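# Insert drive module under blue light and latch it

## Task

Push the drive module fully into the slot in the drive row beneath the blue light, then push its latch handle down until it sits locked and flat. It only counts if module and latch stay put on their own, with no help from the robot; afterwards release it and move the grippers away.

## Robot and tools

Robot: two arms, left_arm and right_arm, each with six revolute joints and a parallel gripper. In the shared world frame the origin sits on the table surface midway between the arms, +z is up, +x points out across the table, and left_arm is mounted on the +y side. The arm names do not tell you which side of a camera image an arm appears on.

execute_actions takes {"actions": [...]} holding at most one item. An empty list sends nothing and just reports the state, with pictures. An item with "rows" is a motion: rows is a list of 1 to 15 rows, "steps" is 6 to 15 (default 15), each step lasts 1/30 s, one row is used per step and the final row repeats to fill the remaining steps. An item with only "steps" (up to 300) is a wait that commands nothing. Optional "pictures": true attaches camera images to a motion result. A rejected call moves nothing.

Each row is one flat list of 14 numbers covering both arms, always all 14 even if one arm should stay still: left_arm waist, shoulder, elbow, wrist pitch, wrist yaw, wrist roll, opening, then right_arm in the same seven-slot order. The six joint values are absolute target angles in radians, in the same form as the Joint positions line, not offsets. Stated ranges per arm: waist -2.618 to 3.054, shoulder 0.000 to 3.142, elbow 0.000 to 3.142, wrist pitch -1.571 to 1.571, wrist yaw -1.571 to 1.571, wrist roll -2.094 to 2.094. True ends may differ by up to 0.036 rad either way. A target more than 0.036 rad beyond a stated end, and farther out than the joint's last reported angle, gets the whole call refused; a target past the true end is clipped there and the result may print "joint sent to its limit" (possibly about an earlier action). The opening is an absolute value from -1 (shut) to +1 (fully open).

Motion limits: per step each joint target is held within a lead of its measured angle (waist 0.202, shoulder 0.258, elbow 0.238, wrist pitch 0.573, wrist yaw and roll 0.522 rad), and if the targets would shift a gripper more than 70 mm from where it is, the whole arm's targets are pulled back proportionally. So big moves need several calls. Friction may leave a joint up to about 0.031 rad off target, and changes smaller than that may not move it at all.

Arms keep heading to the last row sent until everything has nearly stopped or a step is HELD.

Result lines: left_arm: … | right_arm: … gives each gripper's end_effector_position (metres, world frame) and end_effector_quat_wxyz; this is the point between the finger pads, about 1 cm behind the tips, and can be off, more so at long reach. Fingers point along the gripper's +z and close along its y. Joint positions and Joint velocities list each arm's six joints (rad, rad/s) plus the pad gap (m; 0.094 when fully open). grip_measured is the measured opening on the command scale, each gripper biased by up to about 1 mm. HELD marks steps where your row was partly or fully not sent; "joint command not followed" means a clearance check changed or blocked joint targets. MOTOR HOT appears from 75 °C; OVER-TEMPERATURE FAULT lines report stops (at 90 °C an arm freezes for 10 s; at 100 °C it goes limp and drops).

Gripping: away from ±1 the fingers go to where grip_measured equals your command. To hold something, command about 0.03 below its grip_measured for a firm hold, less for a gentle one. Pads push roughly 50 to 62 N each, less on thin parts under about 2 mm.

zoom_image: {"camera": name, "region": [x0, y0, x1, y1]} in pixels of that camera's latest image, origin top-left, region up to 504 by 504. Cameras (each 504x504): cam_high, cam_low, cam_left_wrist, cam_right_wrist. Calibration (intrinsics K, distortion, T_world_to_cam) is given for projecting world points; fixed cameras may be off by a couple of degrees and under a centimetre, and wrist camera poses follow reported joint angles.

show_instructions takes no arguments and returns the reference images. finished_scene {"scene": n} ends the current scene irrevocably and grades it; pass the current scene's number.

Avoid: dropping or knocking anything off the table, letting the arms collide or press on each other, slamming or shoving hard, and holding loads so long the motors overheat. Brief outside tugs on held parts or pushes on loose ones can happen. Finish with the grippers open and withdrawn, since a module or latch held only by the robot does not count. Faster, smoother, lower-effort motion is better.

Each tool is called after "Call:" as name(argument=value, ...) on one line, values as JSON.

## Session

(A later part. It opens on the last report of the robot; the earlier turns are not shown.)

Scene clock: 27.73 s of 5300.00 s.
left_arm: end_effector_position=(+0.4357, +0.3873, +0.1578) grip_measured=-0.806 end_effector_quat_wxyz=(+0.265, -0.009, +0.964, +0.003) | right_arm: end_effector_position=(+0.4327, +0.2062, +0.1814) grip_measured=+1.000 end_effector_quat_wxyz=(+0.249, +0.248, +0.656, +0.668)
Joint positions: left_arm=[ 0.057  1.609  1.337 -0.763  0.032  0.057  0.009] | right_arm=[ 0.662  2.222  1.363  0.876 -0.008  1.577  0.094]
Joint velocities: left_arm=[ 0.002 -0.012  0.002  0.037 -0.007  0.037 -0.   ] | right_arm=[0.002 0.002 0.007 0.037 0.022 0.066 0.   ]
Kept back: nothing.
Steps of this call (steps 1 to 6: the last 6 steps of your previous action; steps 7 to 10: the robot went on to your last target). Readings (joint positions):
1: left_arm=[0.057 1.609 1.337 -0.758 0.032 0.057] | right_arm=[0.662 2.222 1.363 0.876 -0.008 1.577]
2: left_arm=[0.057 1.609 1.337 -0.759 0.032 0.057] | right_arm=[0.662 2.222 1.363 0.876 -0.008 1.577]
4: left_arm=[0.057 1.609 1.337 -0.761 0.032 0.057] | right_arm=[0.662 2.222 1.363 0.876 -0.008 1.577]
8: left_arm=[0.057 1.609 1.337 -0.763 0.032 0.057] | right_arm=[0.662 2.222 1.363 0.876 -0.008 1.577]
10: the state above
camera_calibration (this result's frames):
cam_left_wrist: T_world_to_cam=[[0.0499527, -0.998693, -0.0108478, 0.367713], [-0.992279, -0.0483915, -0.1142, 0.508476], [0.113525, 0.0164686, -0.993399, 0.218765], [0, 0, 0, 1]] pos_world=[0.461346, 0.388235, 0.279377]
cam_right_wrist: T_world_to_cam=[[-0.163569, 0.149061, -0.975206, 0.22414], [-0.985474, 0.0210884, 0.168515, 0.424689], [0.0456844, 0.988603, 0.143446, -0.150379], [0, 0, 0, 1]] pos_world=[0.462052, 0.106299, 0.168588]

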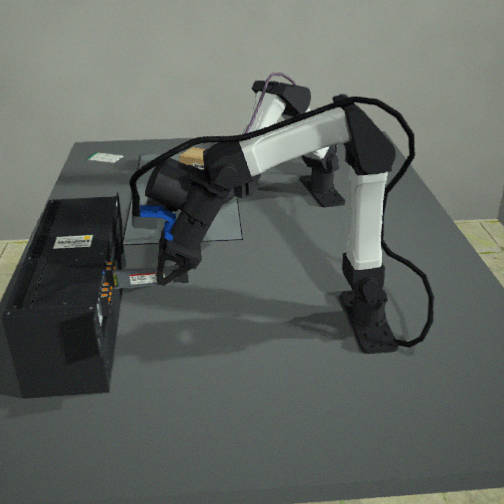

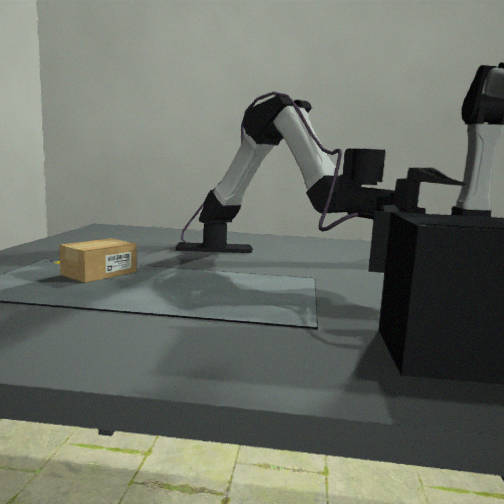

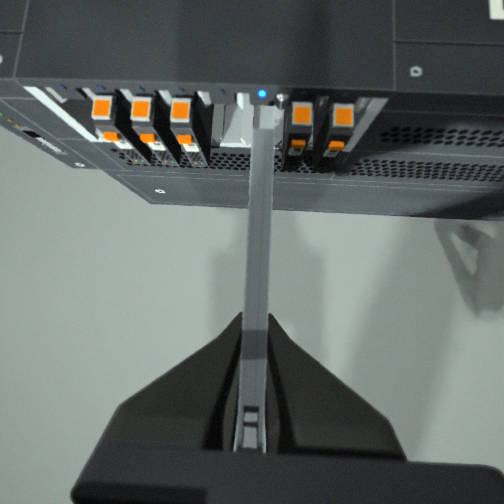

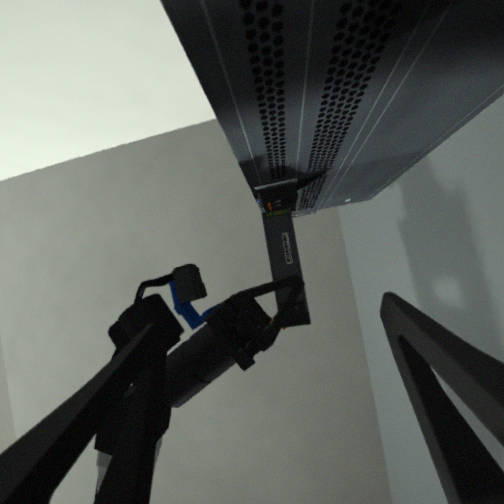

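Call:
execute_actions(actions=[{"rows":[[0.057,1.63,1.355,-0.74,0.021,0.05,-0.84,0.66,2.24,1.38,0.87,0,1.57,1],[0.057,1.635,1.365,-0.728,0.021,0.05,-0.84,0.66,2.24,1.38,0.87,0,1.57,1],[0.057,1.64,1.371,-0.728,0.021,0.05,-0.84,0.66,2.24,1.38,0.87,0,1.57,1],[0.057,1.645,1.377,-0.728,0.021,0.05,-0.84,0.66,2.24,1.38,0.87,0,1.57,1],[0.057,1.65,1.382,-0.728,0.021,0.05,-0.84,0.66,2.24,1.38,0.87,0,1.57,1],[0.057,1.655,1.387,-0.728,0.021,0.05,-0.84,0.66,2.24,1.38,0.87,0,1.57,1],[0.057,1.66,1.392,-0.728,0.021,0.05,-0.84,0.66,2.24,1.38,0.87,0,1.57,1],[0.057,1.664,1.397,-0.728,0.021,0.05,-0.84,0.66,2.24,1.38,0.87,0,1.57,1],[0.057,1.667,1.4,-0.728,0.021,0.05,-0.84,0.66,2.24,1.38,0.87,0,1.57,1]],"steps":15}])

Call:
execute_actions(actions=[{"steps":7}], pictures=true)

Call:
zoom_image(camera="cam_right_wrist", region=[245,180,315,240])

Call:
zoom_image(camera="cam_left_wrist", region=[170,60,350,200])

Scene clock: 28.70 s of 5300.00 s.
left_arm: end_effector_position=(+0.4443, +0.3880, +0.1522) grip_measured=-0.806 end_effector_quat_wxyz=(+0.260, -0.009, +0.966, +0.003) | right_arm: end_effector_position=(+0.4327, +0.2062, +0.1814) grip_measured=+1.000 end_effector_quat_wxyz=(+0.249, +0.248, +0.656, +0.668)
Joint positions: left_arm=[ 0.057  1.651  1.364 -0.758  0.032  0.057  0.009] | right_arm=[ 0.662  2.222  1.363  0.876 -0.008  1.577  0.094]
Joint velocities: left_arm=[-0.027  0.139  0.129 -0.037 -0.007  0.11  -0.   ] | right_arm=[ 0.007  0.012  0.002  0.051 -0.066  0.037  0.   ]
Steps of this call (steps 1 to 15: the robot went on to your last target; steps 16 to 20: nothing new was sent; steps 21 to 29: the first 9 steps of this action). Readings (joint positions):
21: left_arm=[0.057 1.609 1.337 -0.763 0.032 0.057] | right_arm=[0.662 2.222 1.363 0.876 -0.008 1.577]
22: left_arm=[0.057 1.610 1.337 -0.763 0.032 0.057] | right_arm=[0.662 2.222 1.363 0.876 -0.008 1.577]
24: left_arm=[0.057 1.619 1.341 -0.761 0.032 0.057] | right_arm=[0.662 2.222 1.363 0.876 -0.008 1.577]
28: left_arm=[0.057 1.646 1.359 -0.759 0.032 0.057] | right_arm=[0.662 2.222 1.363 0.876 -0.008 1.577]
29: the state above

Scene clock: 28.93 s of 5300.00 s.
left_arm: end_effector_position=(+0.4482, +0.3883, +0.1535) grip_measured=-0.806 end_effector_quat_wxyz=(+0.265, -0.009, +0.964, +0.003) | right_arm: end_effector_position=(+0.4327, +0.2062, +0.1814) grip_measured=+1.000 end_effector_quat_wxyz=(+0.249, +0.248, +0.656, +0.668)
Joint positions: left_arm=[ 0.057  1.657  1.371 -0.749  0.032  0.057  0.009] | right_arm=[ 0.662  2.222  1.363  0.876 -0.008  1.577  0.094]
Joint velocities: left_arm=[ 0.017 -0.002 -0.007  0.505 -0.022  0.022  0.   ] | right_arm=[ 0.002  0.007 -0.007  0.007  0.081 -0.022  0.   ]
Kept back: nothing.
Steps of this call (steps 1 to 6: the last 6 steps of your previous action; step 7: the robot went on to your last target). Readings (joint positions):
1: left_arm=[0.057 1.654 1.367 -0.757 0.032 0.057] | right_arm=[0.662 2.222 1.363 0.876 -0.008 1.577]
2: left_arm=[0.057 1.657 1.369 -0.756 0.032 0.057] | right_arm=[0.662 2.222 1.363 0.876 -0.008 1.577]
4: left_arm=[0.057 1.657 1.370 -0.756 0.032 0.057] | right_arm=[0.662 2.222 1.363 0.876 -0.008 1.577]
7: the state above
camera_calibration (this result's frames):
cam_left_wrist: T_world_to_cam=[[0.0499527, -0.998693, -0.0108478, 0.368097], [-0.992279, -0.0483915, -0.1142, 0.520427], [0.113525, 0.0164686, -0.993399, 0.213104], [0, 0, 0, 1]] pos_world=[0.473829, 0.38929, 0.275123]
cam_right_wrist: T_world_to_cam=[[-0.163569, 0.149061, -0.975206, 0.22414], [-0.985474, 0.0210884, 0.168515, 0.424689], [0.0456844, 0.988603, 0.143446, -0.150379], [0, 0, 0, 1]] pos_world=[0.462052, 0.106299, 0.168588]

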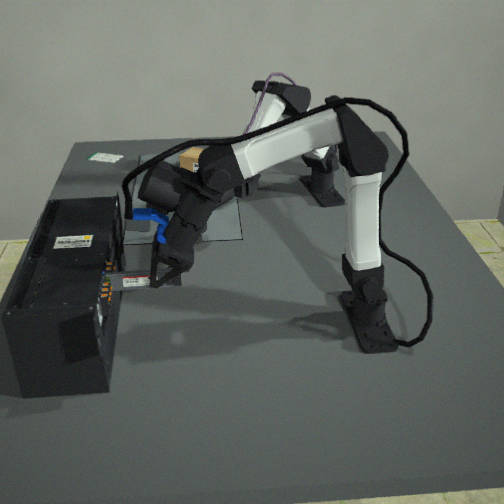

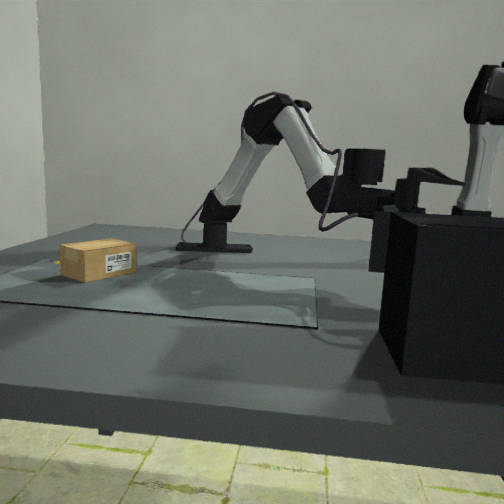

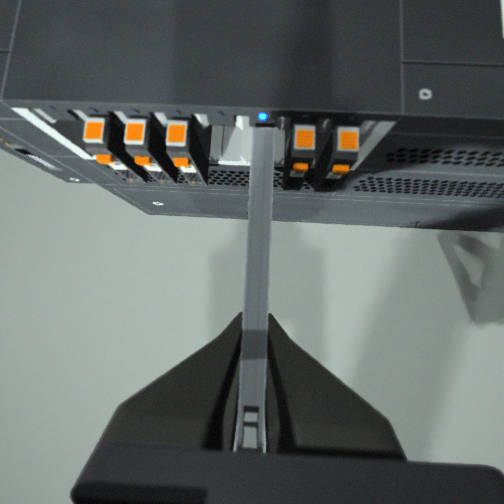

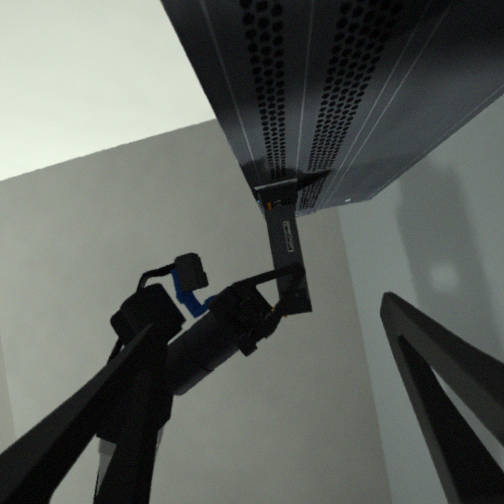

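Region (245, 180, 315, 240) of cam_right_wrist's 504x504 image, scaled by 7.200, with more detail than that image has; it fills the top 432 rows of this view, and the rest is white.

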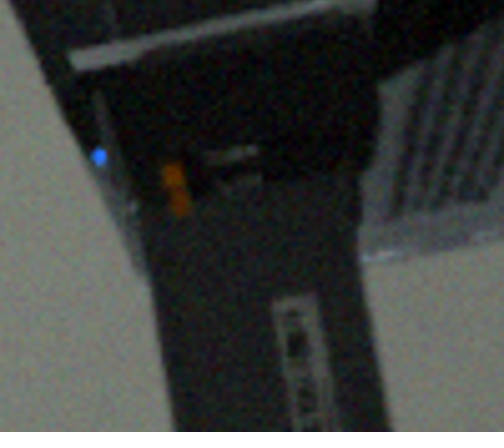

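Region (170, 60, 350, 200) of cam_left_wrist's 504x504 image, scaled by 2.800, with more detail than that image has.

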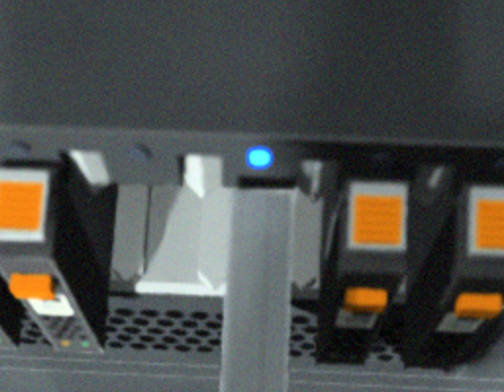

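Call:
execute_actions(actions=[])

Scene clock: 29.67 s of 5300.00 s.
left_arm: end_effector_position=(+0.4519, +0.3887, +0.1569) grip_measured=-0.806 end_effector_quat_wxyz=(+0.273, -0.009, +0.962, +0.004) | right_arm: end_effector_position=(+0.4327, +0.2062, +0.1814) grip_measured=+1.000 end_effector_quat_wxyz=(+0.249, +0.248, +0.656, +0.668)
Joint positions: left_arm=[ 0.057  1.658  1.376 -0.737  0.032  0.057  0.009] | right_arm=[ 0.662  2.222  1.363  0.876 -0.008  1.577  0.094]
Joint velocities: left_arm=[ 0.012 -0.012 -0.012 -0.037 -0.095 -0.066  0.   ] | right_arm=[-0.002 -0.022 -0.012  0.022 -0.051  0.007  0.   ]
Kept back: nothing.
Steps of this call (steps 1 to 22: the robot went on to your last target). Readings (joint positions):
1: left_arm=[0.057 1.658 1.375 -0.735 0.032 0.057] | right_arm=[0.662 2.222 1.363 0.876 -0.008 1.577]
2: left_arm=[0.057 1.658 1.376 -0.737 0.032 0.057] | right_arm=[0.662 2.222 1.363 0.876 -0.008 1.577]
4: left_arm=[0.057 1.658 1.376 -0.737 0.032 0.057] | right_arm=[0.662 2.222 1.363 0.876 -0.008 1.577]
8: left_arm=[0.057 1.658 1.376 -0.737 0.032 0.057] | right_arm=[0.662 2.222 1.363 0.876 -0.008 1.577]
22: the state above
camera_calibration (this result's frames):
cam_left_wrist: T_world_to_cam=[[0.0503386, -0.998663, -0.0117473, 0.368281], [-0.990223, -0.0483741, -0.130836, 0.526144], [0.130093, 0.0182186, -0.991334, 0.207543], [0, 0, 0, 1]] pos_world=[0.475462, 0.389459, 0.27891]
cam_right_wrist: T_world_to_cam=[[-0.163569, 0.149061, -0.975206, 0.22414], [-0.985474, 0.0210884, 0.168515, 0.424689], [0.0456844, 0.988603, 0.143446, -0.150379], [0, 0, 0, 1]] pos_world=[0.462052, 0.106299, 0.168588]

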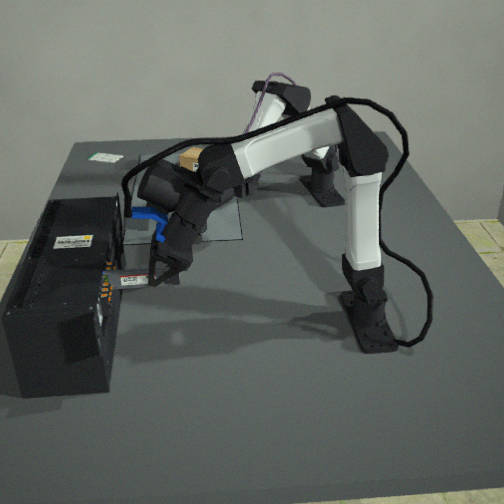

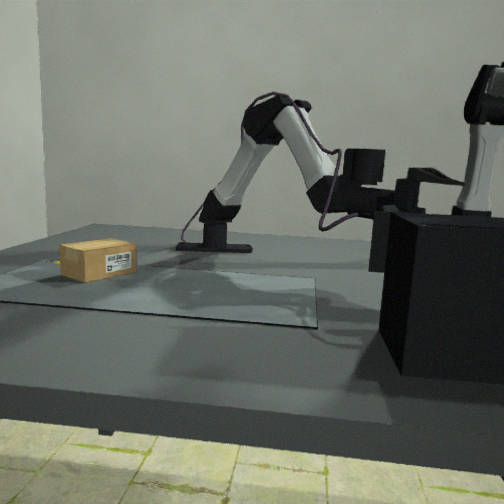

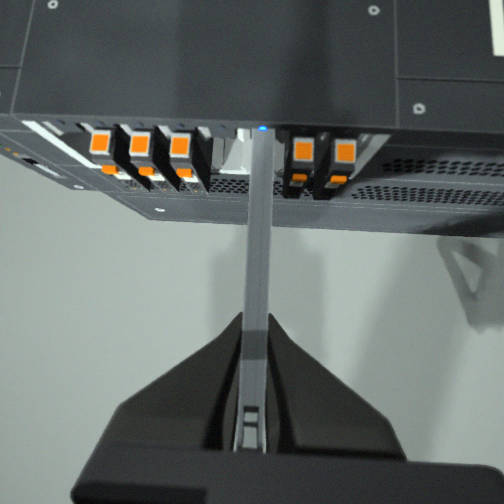

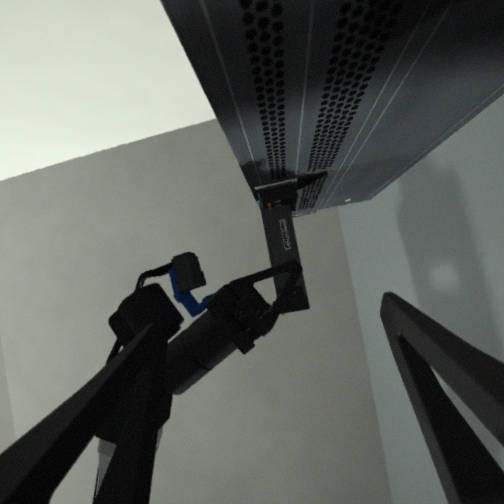

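Call:
zoom_image(camera="cam_right_wrist", region=[230, 160, 350, 320])

Call:
execute_actions(actions=[{"rows":[[0.057,1.675,1.39,-0.757,0.021,0.05,-0.84,0.66,2.24,1.38,0.87,0,1.57,1]],"steps":15}], pictures=true)

Region (230, 160, 350, 320) of cam_right_wrist's 504x504 image, scaled by 3.150, with more detail than that image has; it fills the left 378 columns of this view, and the rest is white.

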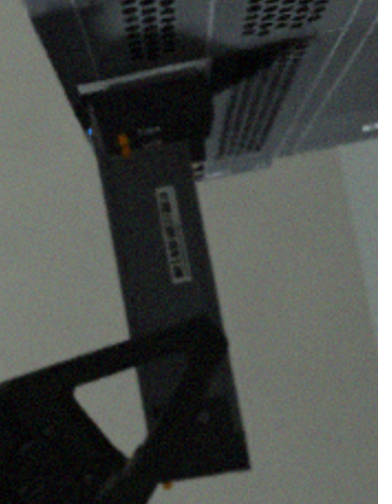

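Scene clock: 30.20 s of 5300.00 s.
left_arm: end_effector_position=(+0.4485, +0.3884, +0.1548) grip_measured=-0.806 end_effector_quat_wxyz=(+0.265, -0.009, +0.964, +0.003) | right_arm: end_effector_position=(+0.4327, +0.2062, +0.1814) grip_measured=+1.000 end_effector_quat_wxyz=(+0.249, +0.248, +0.656, +0.668)
Joint positions: left_arm=[ 0.057  1.658  1.376 -0.753  0.032  0.057  0.009] | right_arm=[ 0.662  2.222  1.363  0.876 -0.008  1.577  0.094]
Joint velocities: left_arm=[ 0.022  0.007  0.027  0.022  0.022 -0.022  0.001] | right_arm=[ 0.002  0.002 -0.007 -0.037  0.051 -0.037  0.   ]
Steps of this call (steps 1 to 7: the robot went on to your last target; steps 8 to 16: the first 9 steps of this action). Readings (joint positions):
8: left_arm=[0.057 1.658 1.376 -0.739 0.032 0.057] | right_arm=[0.662 2.222 1.363 0.876 -0.008 1.577]
9: left_arm=[0.057 1.658 1.376 -0.742 0.032 0.057] | right_arm=[0.662 2.222 1.363 0.876 -0.008 1.577]
11: left_arm=[0.057 1.658 1.376 -0.747 0.032 0.057] | right_arm=[0.662 2.222 1.363 0.876 -0.008 1.577]
15: left_arm=[0.057 1.658 1.376 -0.752 0.032 0.057] | right_arm=[0.662 2.222 1.363 0.876 -0.008 1.577]
16: the state above
camera_calibration (this result's frames):
cam_left_wrist: T_world_to_cam=[[0.0501554, -0.998679, -0.0112017, 0.368146], [-0.992185, -0.04854, -0.114946, 0.521024], [0.11425, 0.0168793, -0.993309, 0.213895], [0, 0, 0, 1]] pos_world=[0.47405, 0.38934, 0.276477]
cam_right_wrist: T_world_to_cam=[[-0.163569, 0.149061, -0.975206, 0.22414], [-0.985474, 0.0210884, 0.168515, 0.424689], [0.0456844, 0.988603, 0.143446, -0.150379], [0, 0, 0, 1]] pos_world=[0.462052, 0.106299, 0.168588]

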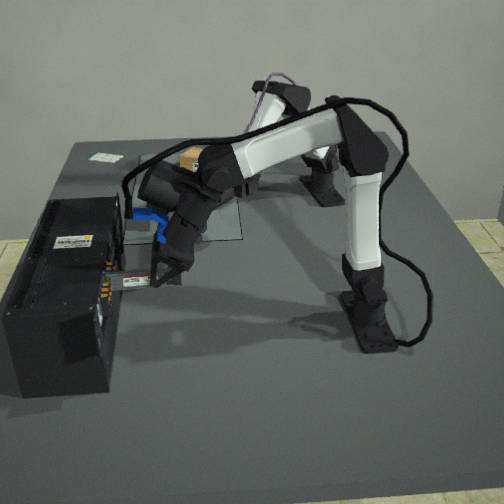

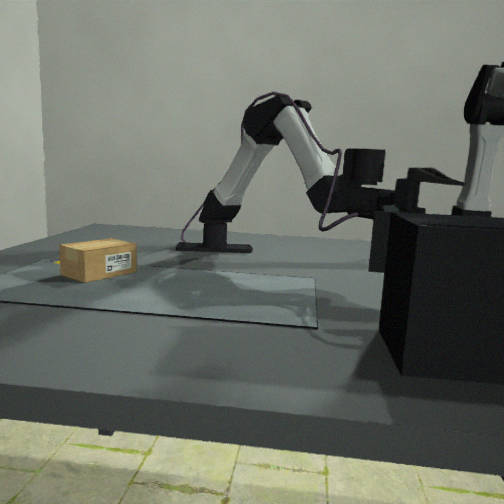

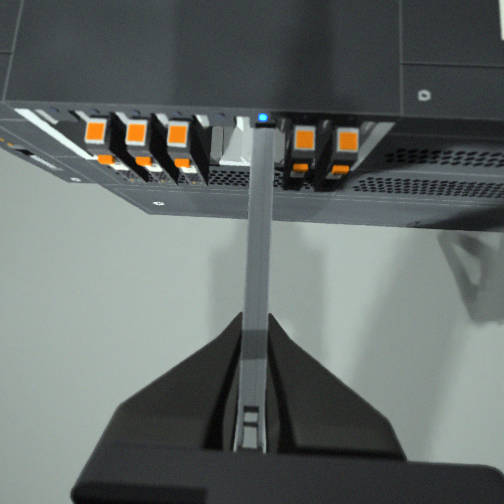

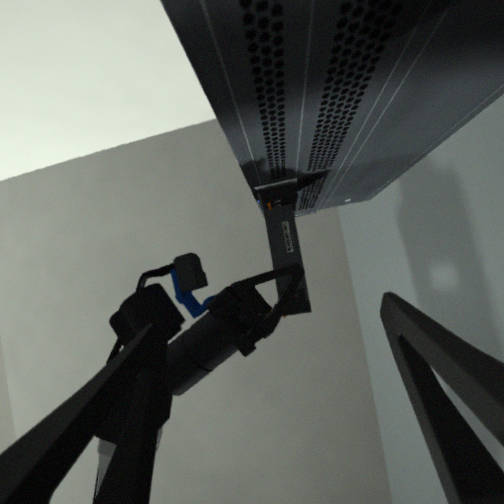

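Call:
execute_actions(actions=[{"rows":[[0.056,1.685,1.395,-0.757,0.021,0.05,-0.84,0.66,2.24,1.38,0.87,0,1.57,1],[0.056,1.685,1.398,-0.757,0.021,0.05,-0.84,0.66,2.24,1.38,0.87,0,1.57,1],[0.056,1.680,1.402,-0.757,0.021,0.05,-0.84,0.66,2.24,1.38,0.87,0,1.57,1],[0.056,1.680,1.406,-0.757,0.021,0.05,-0.84,0.66,2.24,1.38,0.87,0,1.57,1],[0.056,1.682,1.410,-0.757,0.021,0.05,-0.84,0.66,2.24,1.38,0.87,0,1.57,1],[0.056,1.685,1.414,-0.757,0.021,0.05,-0.84,0.66,2.24,1.38,0.87,0,1.57,1],[0.056,1.688,1.418,-0.757,0.021,0.05,-0.84,0.66,2.24,1.38,0.87,0,1.57,1],[0.056,1.691,1.422,-0.757,0.021,0.05,-0.84,0.66,2.24,1.38,0.87,0,1.57,1],[0.056,1.694,1.426,-0.757,0.021,0.05,-0.84,0.66,2.24,1.38,0.87,0,1.57,1],[0.056,1.697,1.43,-0.757,0.021,0.05,-0.84,0.66,2.24,1.38,0.87,0,1.57,1]],"steps":15}])

Call:
execute_actions(actions=[{"steps":8}], pictures=true)

Call:
zoom_image(camera="cam_right_wrist", region=[230, 160, 350, 320])

Call:
zoom_image(camera="cam_left_wrist", region=[190, 80, 340, 210])

Scene clock: 30.90 s of 5300.00 s.
left_arm: end_effector_position=(+0.4504, +0.3886, +0.1494) grip_measured=-0.806 end_effector_quat_wxyz=(+0.257, -0.009, +0.966, +0.003) | right_arm: end_effector_position=(+0.4327, +0.2062, +0.1814) grip_measured=+1.000 end_effector_quat_wxyz=(+0.249, +0.248, +0.656, +0.668)
Joint positions: left_arm=[ 0.057  1.68   1.387 -0.76   0.032  0.057  0.009] | right_arm=[ 0.662  2.222  1.363  0.876 -0.008  1.577  0.094]
Joint velocities: left_arm=[-0.007  0.085  0.139 -0.037  0.007  0.007  0.   ] | right_arm=[-0.002 -0.007 -0.017 -0.037  0.022  0.007  0.   ]
Steps of this call (steps 1 to 6: the last 6 steps of your previous action; steps 7 to 12: the robot went on to your last target; steps 13 to 21: the first 9 steps of this action). Readings (joint positions):
13: left_arm=[0.057 1.659 1.376 -0.755 0.032 0.057] | right_arm=[0.662 2.222 1.363 0.876 -0.008 1.577]
14: left_arm=[0.057 1.662 1.376 -0.755 0.032 0.057] | right_arm=[0.662 2.222 1.363 0.876 -0.008 1.577]
16: left_arm=[0.057 1.668 1.376 -0.756 0.032 0.057] | right_arm=[0.662 2.222 1.363 0.876 -0.008 1.577]
20: left_arm=[0.057 1.677 1.383 -0.760 0.032 0.057] | right_arm=[0.662 2.222 1.363 0.876 -0.008 1.577]
21: the state above

Scene clock: 31.17 s of 5300.00 s.
left_arm: end_effector_position=(+0.4533, +0.3888, +0.1513) grip_measured=-0.806 end_effector_quat_wxyz=(+0.259, -0.009, +0.966, +0.003) | right_arm: end_effector_position=(+0.4327, +0.2062, +0.1814) grip_measured=+1.000 end_effector_quat_wxyz=(+0.249, +0.248, +0.656, +0.668)
Joint positions: left_arm=[ 0.057  1.686  1.4   -0.761  0.032  0.057  0.009] | right_arm=[ 0.662  2.222  1.363  0.876 -0.008  1.577  0.094]
Joint velocities: left_arm=[-0.002 -0.007 -0.012 -0.051 -0.022  0.022 -0.   ] | right_arm=[-0.007 -0.022 -0.002  0.007  0.037 -0.022  0.   ]
Kept back: nothing.
Steps of this call (steps 1 to 6: the last 6 steps of your previous action; steps 7 to 8: the robot went on to your last target). Readings (joint positions):
1: left_arm=[0.057 1.682 1.392 -0.760 0.032 0.057] | right_arm=[0.662 2.222 1.363 0.876 -0.008 1.577]
2: left_arm=[0.057 1.684 1.397 -0.760 0.032 0.057] | right_arm=[0.662 2.222 1.363 0.876 -0.008 1.577]
4: left_arm=[0.057 1.686 1.400 -0.761 0.032 0.057] | right_arm=[0.662 2.222 1.363 0.876 -0.008 1.577]
8: the state above
camera_calibration (this result's frames):
cam_left_wrist: T_world_to_cam=[[0.0500176, -0.99869, -0.0107709, 0.368272], [-0.993549, -0.0486552, -0.102439, 0.524139], [0.101781, 0.0158252, -0.994681, 0.216058], [0, 0, 0, 1]] pos_world=[0.480347, 0.389872, 0.272568]
cam_right_wrist: T_world_to_cam=[[-0.163569, 0.149061, -0.975206, 0.22414], [-0.985474, 0.0210884, 0.168515, 0.424689], [0.0456844, 0.988603, 0.143446, -0.150379], [0, 0, 0, 1]] pos_world=[0.462052, 0.106299, 0.168588]

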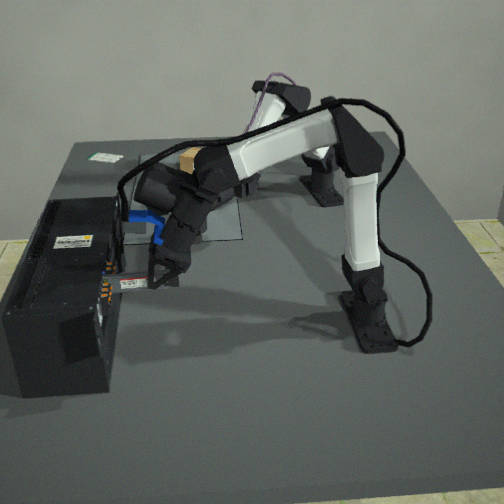

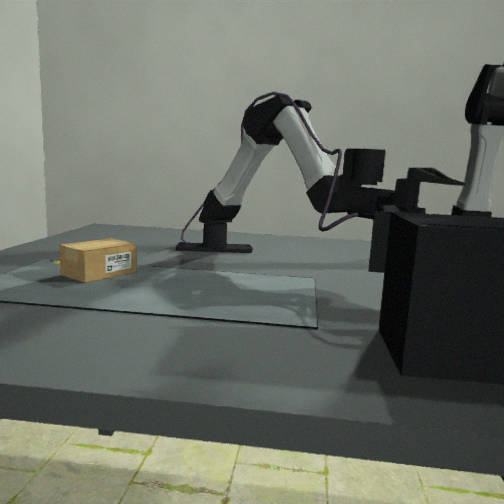

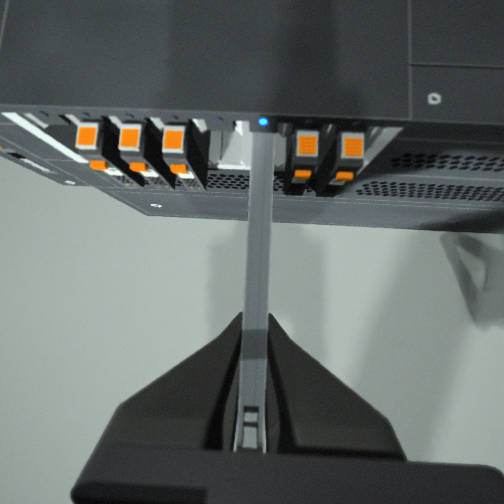

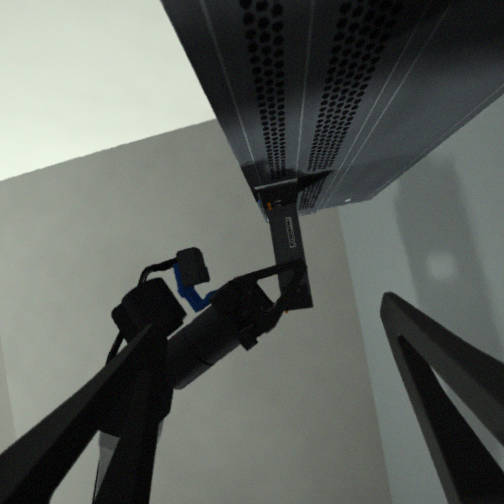

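Region (230, 160, 350, 320) of cam_right_wrist's 504x504 image, scaled by 3.150, with more detail than that image has; it fills the left 378 columns of this view, and the rest is white.

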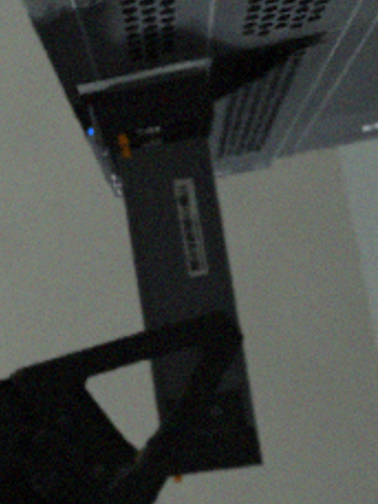

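Region (190, 80, 340, 210) of cam_left_wrist's 504x504 image, scaled by 3.360, with more detail than that image has; it fills the top 437 rows of this view, and the rest is white.

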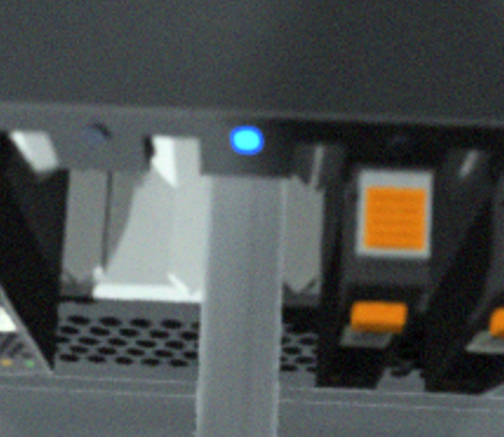

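Seems inside. Advance 10 mm.

Call:
execute_actions(actions=[{"rows":[[0.050,1.703,1.437,-0.75,0.021,0.05,-0.84,0.66,2.24,1.38,0.87,0,1.57,1],[0.050,1.707,1.441,-0.75,0.021,0.05,-0.84,0.66,2.24,1.38,0.87,0,1.57,1],[0.049,1.710,1.445,-0.75,0.021,0.05,-0.84,0.66,2.24,1.38,0.87,0,1.57,1],[0.049,1.714,1.449,-0.75,0.021,0.05,-0.84,0.66,2.24,1.38,0.87,0,1.57,1],[0.049,1.717,1.453,-0.75,0.021,0.05,-0.84,0.66,2.24,1.38,0.87,0,1.57,1],[0.048,1.721,1.457,-0.75,0.021,0.05,-0.84,0.66,2.24,1.38,0.87,0,1.57,1],[0.048,1.724,1.461,-0.75,0.021,0.05,-0.84,0.66,2.24,1.38,0.87,0,1.57,1],[0.048,1.728,1.465,-0.75,0.021,0.05,-0.84,0.66,2.24,1.38,0.87,0,1.57,1],[0.047,1.731,1.469,-0.75,0.021,0.05,-0.84,0.66,2.24,1.38,0.87,0,1.57,1],[0.047,1.735,1.473,-0.75,0.021,0.05,-0.84,0.66,2.24,1.38,0.87,0,1.57,1]],"steps":15}])

Call:
execute_actions(actions=[{"steps":7}], pictures=true)

Call:
zoom_image(camera="cam_right_wrist", region=[230, 160, 350, 320])

Scene clock: 31.90 s of 5300.00 s.
left_arm: end_effector_position=(+0.4610, +0.3895, +0.1514) grip_measured=-0.806 end_effector_quat_wxyz=(+0.260, -0.009, +0.966, +0.003) | right_arm: end_effector_position=(+0.4327, +0.2062, +0.1814) grip_measured=+1.000 end_effector_quat_wxyz=(+0.249, +0.248, +0.656, +0.668)
Joint positions: left_arm=[ 0.057  1.715  1.433 -0.763  0.032  0.057  0.009] | right_arm=[ 0.662  2.222  1.363  0.876 -0.008  1.577  0.094]
Joint velocities: left_arm=[-0.002  0.095  0.071 -0.051 -0.081  0.037  0.001] | right_arm=[ 0.002 -0.007 -0.007  0.022 -0.051  0.051  0.   ]
Steps of this call (steps 1 to 13: the robot went on to your last target; steps 14 to 22: the first 9 steps of this action). Readings (joint positions):
14: left_arm=[0.057 1.686 1.400 -0.761 0.032 0.057] | right_arm=[0.662 2.222 1.363 0.876 -0.008 1.577]
15: left_arm=[0.057 1.688 1.402 -0.762 0.032 0.057] | right_arm=[0.662 2.222 1.363 0.876 -0.008 1.577]
17: left_arm=[0.057 1.695 1.411 -0.763 0.032 0.057] | right_arm=[0.662 2.222 1.363 0.876 -0.008 1.577]
21: left_arm=[0.057 1.712 1.429 -0.763 0.032 0.057] | right_arm=[0.662 2.222 1.363 0.876 -0.008 1.577]
22: the state above

Scene clock: 32.13 s of 5300.00 s.
left_arm: end_effector_position=(+0.4638, +0.3897, +0.1513) grip_measured=-0.806 end_effector_quat_wxyz=(+0.260, -0.009, +0.965, +0.003) | right_arm: end_effector_position=(+0.4327, +0.2062, +0.1814) grip_measured=+1.000 end_effector_quat_wxyz=(+0.249, +0.248, +0.656, +0.668)
Joint positions: left_arm=[ 0.057  1.725  1.443 -0.763  0.032  0.057  0.009] | right_arm=[ 0.662  2.222  1.363  0.876 -0.008  1.577  0.094]
Joint velocities: left_arm=[ 0.012  0.002 -0.022  0.007 -0.037  0.007  0.   ] | right_arm=[ 0.007 -0.012 -0.022  0.022 -0.007 -0.007  0.   ]
Kept back: nothing.
Steps of this call (steps 1 to 6: the last 6 steps of your previous action; step 7: the robot went on to your last target). Readings (joint positions):
1: left_arm=[0.057 1.719 1.437 -0.763 0.032 0.057] | right_arm=[0.662 2.222 1.363 0.876 -0.008 1.577]
2: left_arm=[0.057 1.722 1.440 -0.763 0.032 0.057] | right_arm=[0.662 2.222 1.363 0.876 -0.008 1.577]
4: left_arm=[0.057 1.725 1.443 -0.763 0.032 0.057] | right_arm=[0.662 2.222 1.363 0.876 -0.008 1.577]
7: the state above
camera_calibration (this result's frames):
cam_left_wrist: T_world_to_cam=[[0.0500381, -0.998689, -0.0108363, 0.368633], [-0.993352, -0.0486386, -0.104335, 0.534803], [0.103671, 0.015985, -0.994483, 0.214027], [0, 0, 0, 1]] pos_world=[0.490614, 0.39074, 0.27264]
cam_right_wrist: T_world_to_cam=[[-0.163569, 0.149061, -0.975206, 0.22414], [-0.985474, 0.0210884, 0.168515, 0.424689], [0.0456844, 0.988603, 0.143446, -0.150379], [0, 0, 0, 1]] pos_world=[0.462052, 0.106299, 0.168588]

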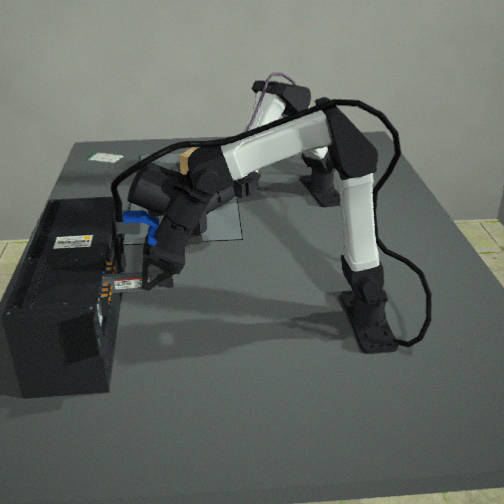

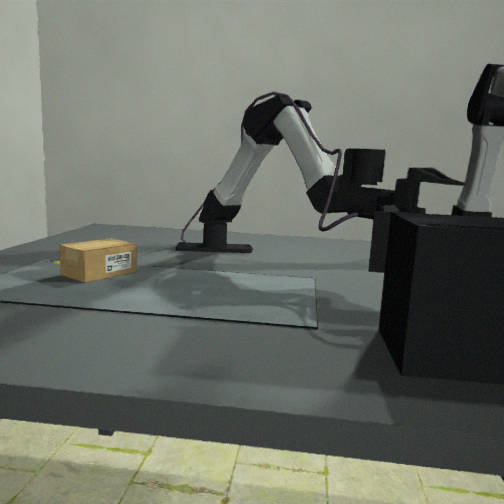

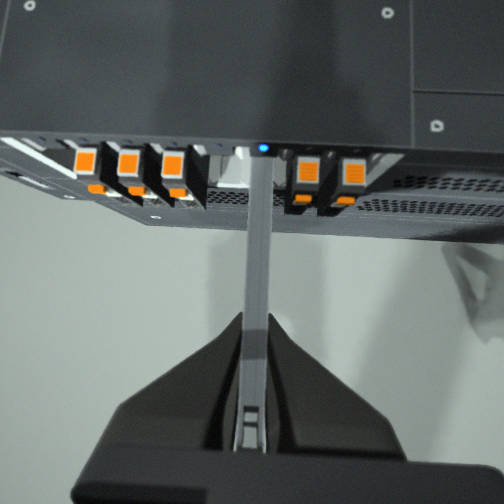

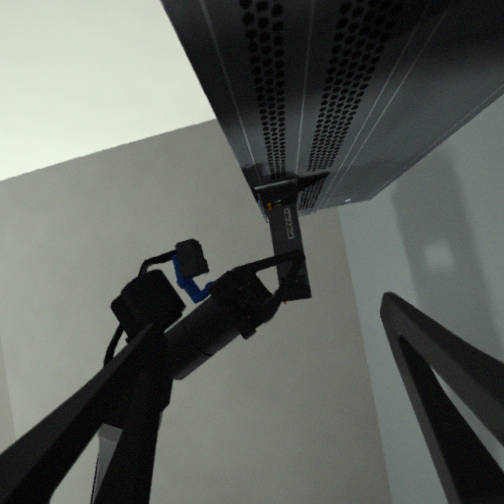

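Region (230, 160, 350, 320) of cam_right_wrist's 504x504 image, scaled by 3.150, with more detail than that image has; it fills the left 378 columns of this view, and the rest is white.

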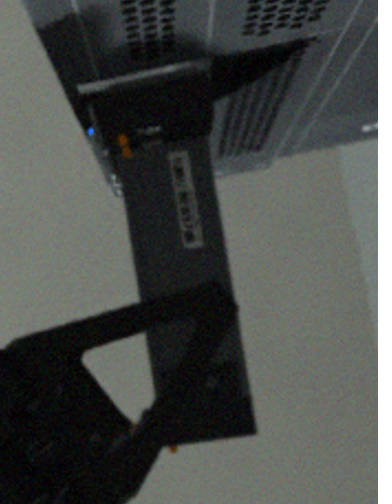

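Call:
execute_actions(actions=[{"rows":[[0.040,1.742,1.481,-0.762,0.021,0.05,-0.84,0.66,2.24,1.38,0.87,0,1.57,1],[0.040,1.747,1.487,-0.763,0.021,0.05,-0.84,0.66,2.24,1.38,0.87,0,1.57,1],[0.043,1.752,1.493,-0.764,0.021,0.05,-0.84,0.66,2.24,1.38,0.87,0,1.57,1],[0.045,1.757,1.499,-0.765,0.021,0.05,-0.84,0.66,2.24,1.38,0.87,0,1.57,1],[0.045,1.762,1.505,-0.766,0.021,0.05,-0.84,0.66,2.24,1.38,0.87,0,1.57,1],[0.045,1.767,1.511,-0.767,0.021,0.05,-0.84,0.66,2.24,1.38,0.87,0,1.57,1],[0.045,1.772,1.517,-0.768,0.021,0.05,-0.84,0.66,2.24,1.38,0.87,0,1.57,1],[0.044,1.777,1.523,-0.769,0.021,0.05,-0.84,0.66,2.24,1.38,0.87,0,1.57,1],[0.044,1.782,1.529,-0.77,0.021,0.05,-0.84,0.66,2.24,1.38,0.87,0,1.57,1],[0.044,1.787,1.535,-0.771,0.021,0.05,-0.84,0.66,2.24,1.38,0.87,0,1.57,1],[0.044,1.792,1.541,-0.772,0.021,0.05,-0.84,0.66,2.24,1.38,0.87,0,1.57,1],[0.044,1.797,1.547,-0.773,0.021,0.05,-0.84,0.66,2.24,1.38,0.87,0,1.57,1],[0.044,1.802,1.553,-0.774,0.021,0.05,-0.84,0.66,2.24,1.38,0.87,0,1.57,1],[0.044,1.807,1.559,-0.775,0.021,0.05,-0.84,0.66,2.24,1.38,0.87,0,1.57,1],[0.044,1.812,1.565,-0.776,0.021,0.05,-0.84,0.66,2.24,1.38,0.87,0,1.57,1]],"steps":15}])

Call:
execute_actions(actions=[{"steps":9}], pictures=true)

Scene clock: 33.00 s of 5300.00 s.
left_arm: end_effector_position=(+0.4705, +0.3888, +0.1514) grip_measured=-0.806 end_effector_quat_wxyz=(+0.255, -0.008, +0.967, +0.003) | right_arm: end_effector_position=(+0.4327, +0.2062, +0.1814) grip_measured=+1.000 end_effector_quat_wxyz=(+0.249, +0.248, +0.656, +0.668)
Joint positions: left_arm=[ 0.053  1.758  1.488 -0.785  0.03   0.055  0.009] | right_arm=[ 0.662  2.222  1.363  0.876 -0.008  1.577  0.094]
Joint velocities: left_arm=[ 0.002  0.085  0.149 -0.168 -0.007 -0.051 -0.   ] | right_arm=[-0.002  0.007 -0.002 -0.007  0.007  0.007  0.   ]
Steps of this call (steps 1 to 17: the robot went on to your last target; steps 18 to 26: the first 9 steps of this action). Readings (joint positions):
18: left_arm=[0.056 1.725 1.443 -0.763 0.032 0.057] | right_arm=[0.662 2.222 1.363 0.876 -0.008 1.577]
19: left_arm=[0.055 1.727 1.446 -0.766 0.032 0.056] | right_arm=[0.662 2.222 1.363 0.876 -0.008 1.577]
21: left_arm=[0.053 1.736 1.458 -0.770 0.030 0.055] | right_arm=[0.662 2.222 1.363 0.876 -0.008 1.577]
25: left_arm=[0.053 1.755 1.483 -0.779 0.030 0.055] | right_arm=[0.662 2.222 1.363 0.876 -0.008 1.577]
26: the state above

Scene clock: 33.30 s of 5300.00 s.
left_arm: end_effector_position=(+0.4706, +0.3888, +0.1514) grip_measured=-0.806 end_effector_quat_wxyz=(+0.241, -0.008, +0.970, +0.002) | right_arm: end_effector_position=(+0.4327, +0.2062, +0.1814) grip_measured=+1.000 end_effector_quat_wxyz=(+0.249, +0.248, +0.656, +0.668)
Joint positions: left_arm=[ 0.053  1.783  1.531 -0.833  0.03   0.055  0.009] | right_arm=[ 0.662  2.222  1.363  0.876 -0.008  1.577  0.094]
Joint velocities: left_arm=[ 0.012  0.007  0.042 -0.022 -0.007 -0.022 -0.   ] | right_arm=[-0.017  0.002 -0.002  0.007  0.007  0.022  0.   ]
Kept back: nothing.
Steps of this call (steps 1 to 6: the last 6 steps of your previous action; steps 7 to 9: the robot went on to your last target). Readings (joint positions):
1: left_arm=[0.053 1.762 1.494 -0.791 0.030 0.055] | right_arm=[0.662 2.222 1.363 0.876 -0.008 1.577]
2: left_arm=[0.053 1.765 1.499 -0.797 0.030 0.055] | right_arm=[0.662 2.222 1.363 0.876 -0.008 1.577]
4: left_arm=[0.053 1.771 1.511 -0.809 0.030 0.055] | right_arm=[0.662 2.222 1.363 0.876 -0.008 1.577]
8: left_arm=[0.053 1.782 1.530 -0.831 0.030 0.055] | right_arm=[0.662 2.222 1.363 0.876 -0.008 1.577]
9: the state above
camera_calibration (this result's frames):
cam_left_wrist: T_world_to_cam=[[0.0475221, -0.99881, -0.010956, 0.368649], [-0.996808, -0.0467166, -0.0647451, 0.53641], [0.0641563, 0.0139979, -0.997842, 0.233288], [0, 0, 0, 1]] pos_world=[0.502212, 0.390004, 0.271553]
cam_right_wrist: T_world_to_cam=[[-0.163569, 0.149061, -0.975206, 0.22414], [-0.985474, 0.0210884, 0.168515, 0.424689], [0.0456844, 0.988603, 0.143446, -0.150379], [0, 0, 0, 1]] pos_world=[0.462052, 0.106299, 0.168588]

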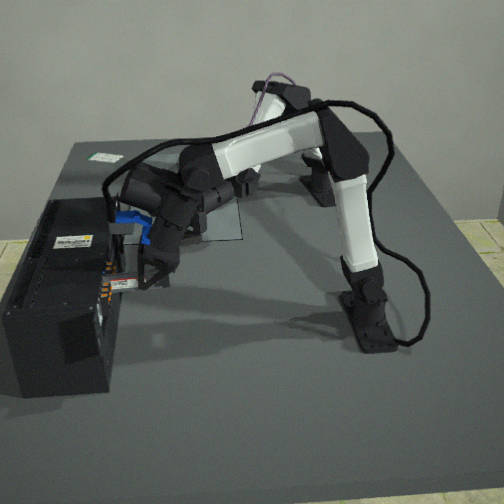

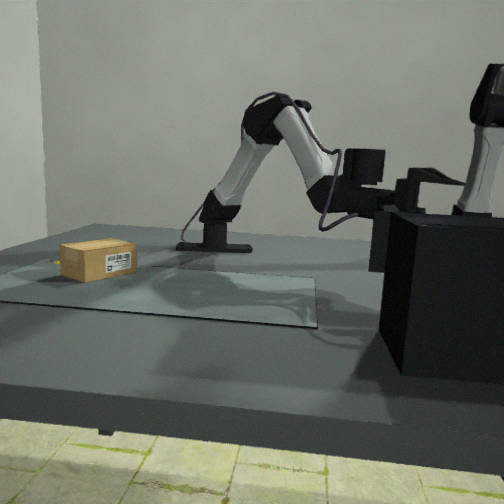

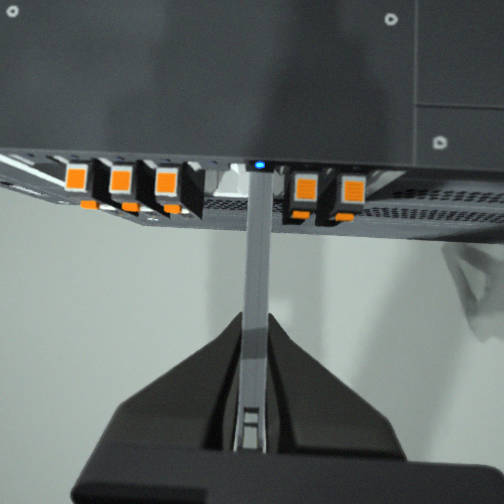

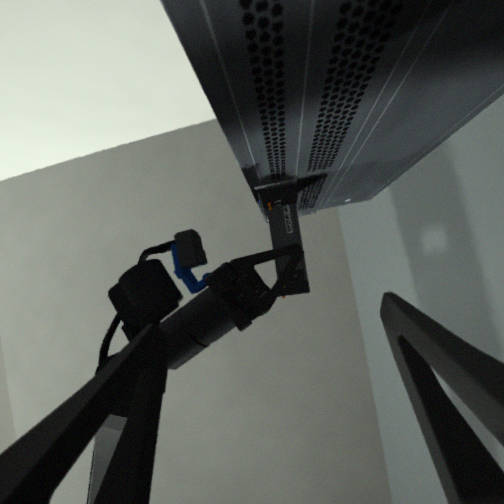

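Call:
zoom_image(camera="cam_right_wrist", region=[230, 160, 350, 320])

Call:
zoom_image(camera="cam_left_wrist", region=[170, 130, 350, 330])

Region (230, 160, 350, 320) of cam_right_wrist's 504x504 image, scaled by 3.150, with more detail than that image has; it fills the left 378 columns of this view, and the rest is white.

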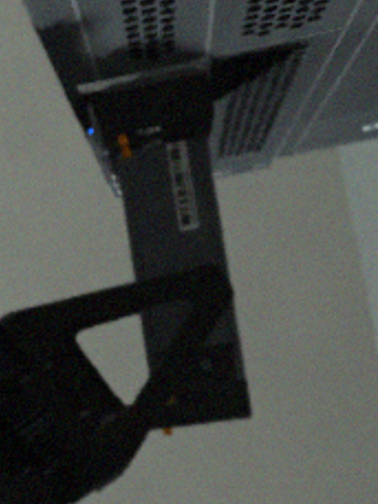

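Region (170, 130, 350, 330) of cam_left_wrist's 504x504 image, scaled by 2.520, with more detail than that image has; it fills the left 454 columns of this view, and the rest is white.

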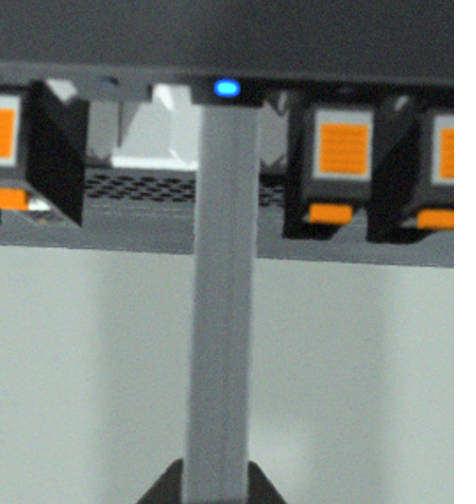

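Call:
execute_actions(actions=[{"rows":[[0.053,1.812,1.55,-0.76,0.03,0.055,-0.84,0.66,2.24,1.38,0.87,0,1.57,1],[0.053,1.812,1.55,-0.75,0.03,0.055,-0.84,0.66,2.24,1.38,0.87,0,1.57,1],[0.053,1.812,1.55,-0.74,0.03,0.055,-0.84,0.66,2.24,1.38,0.87,0,1.57,1],[0.053,1.812,1.55,-0.73,0.03,0.055,-0.84,0.66,2.24,1.38,0.87,0,1.57,1]],"steps":15}])

Scene clock: 34.03 s of 5300.00 s.
left_arm: end_effector_position=(+0.4707, +0.3888, +0.1514) grip_measured=-0.806 end_effector_quat_wxyz=(+0.241, -0.008, +0.971, +0.002) | right_arm: end_effector_position=(+0.4327, +0.2062, +0.1814) grip_measured=+1.000 end_effector_quat_wxyz=(+0.249, +0.248, +0.656, +0.668)
Joint positions: left_arm=[ 0.053  1.784  1.533 -0.835  0.03   0.055  0.009] | right_arm=[ 0.662  2.222  1.363  0.876 -0.008  1.577  0.094]
Joint velocities: left_arm=[ 0.007  0.002 -0.007  0.022  0.037 -0.081  0.001] | right_arm=[-0.017 -0.017 -0.002  0.007  0.051 -0.037  0.   ]
Steps of this call (steps 1 to 13: the robot went on to your last target; steps 14 to 22: the first 9 steps of this action). Readings (joint positions):
14: left_arm=[0.053 1.784 1.533 -0.835 0.030 0.055] | right_arm=[0.662 2.222 1.363 0.876 -0.008 1.577]
15: left_arm=[0.053 1.784 1.533 -0.835 0.030 0.055] | right_arm=[0.662 2.222 1.363 0.876 -0.008 1.577]
17: left_arm=[0.053 1.784 1.533 -0.835 0.030 0.055] | right_arm=[0.662 2.222 1.363 0.876 -0.008 1.577]
21: left_arm=[0.053 1.784 1.533 -0.835 0.030 0.055] | right_arm=[0.662 2.222 1.363 0.876 -0.008 1.577]
22: the state above


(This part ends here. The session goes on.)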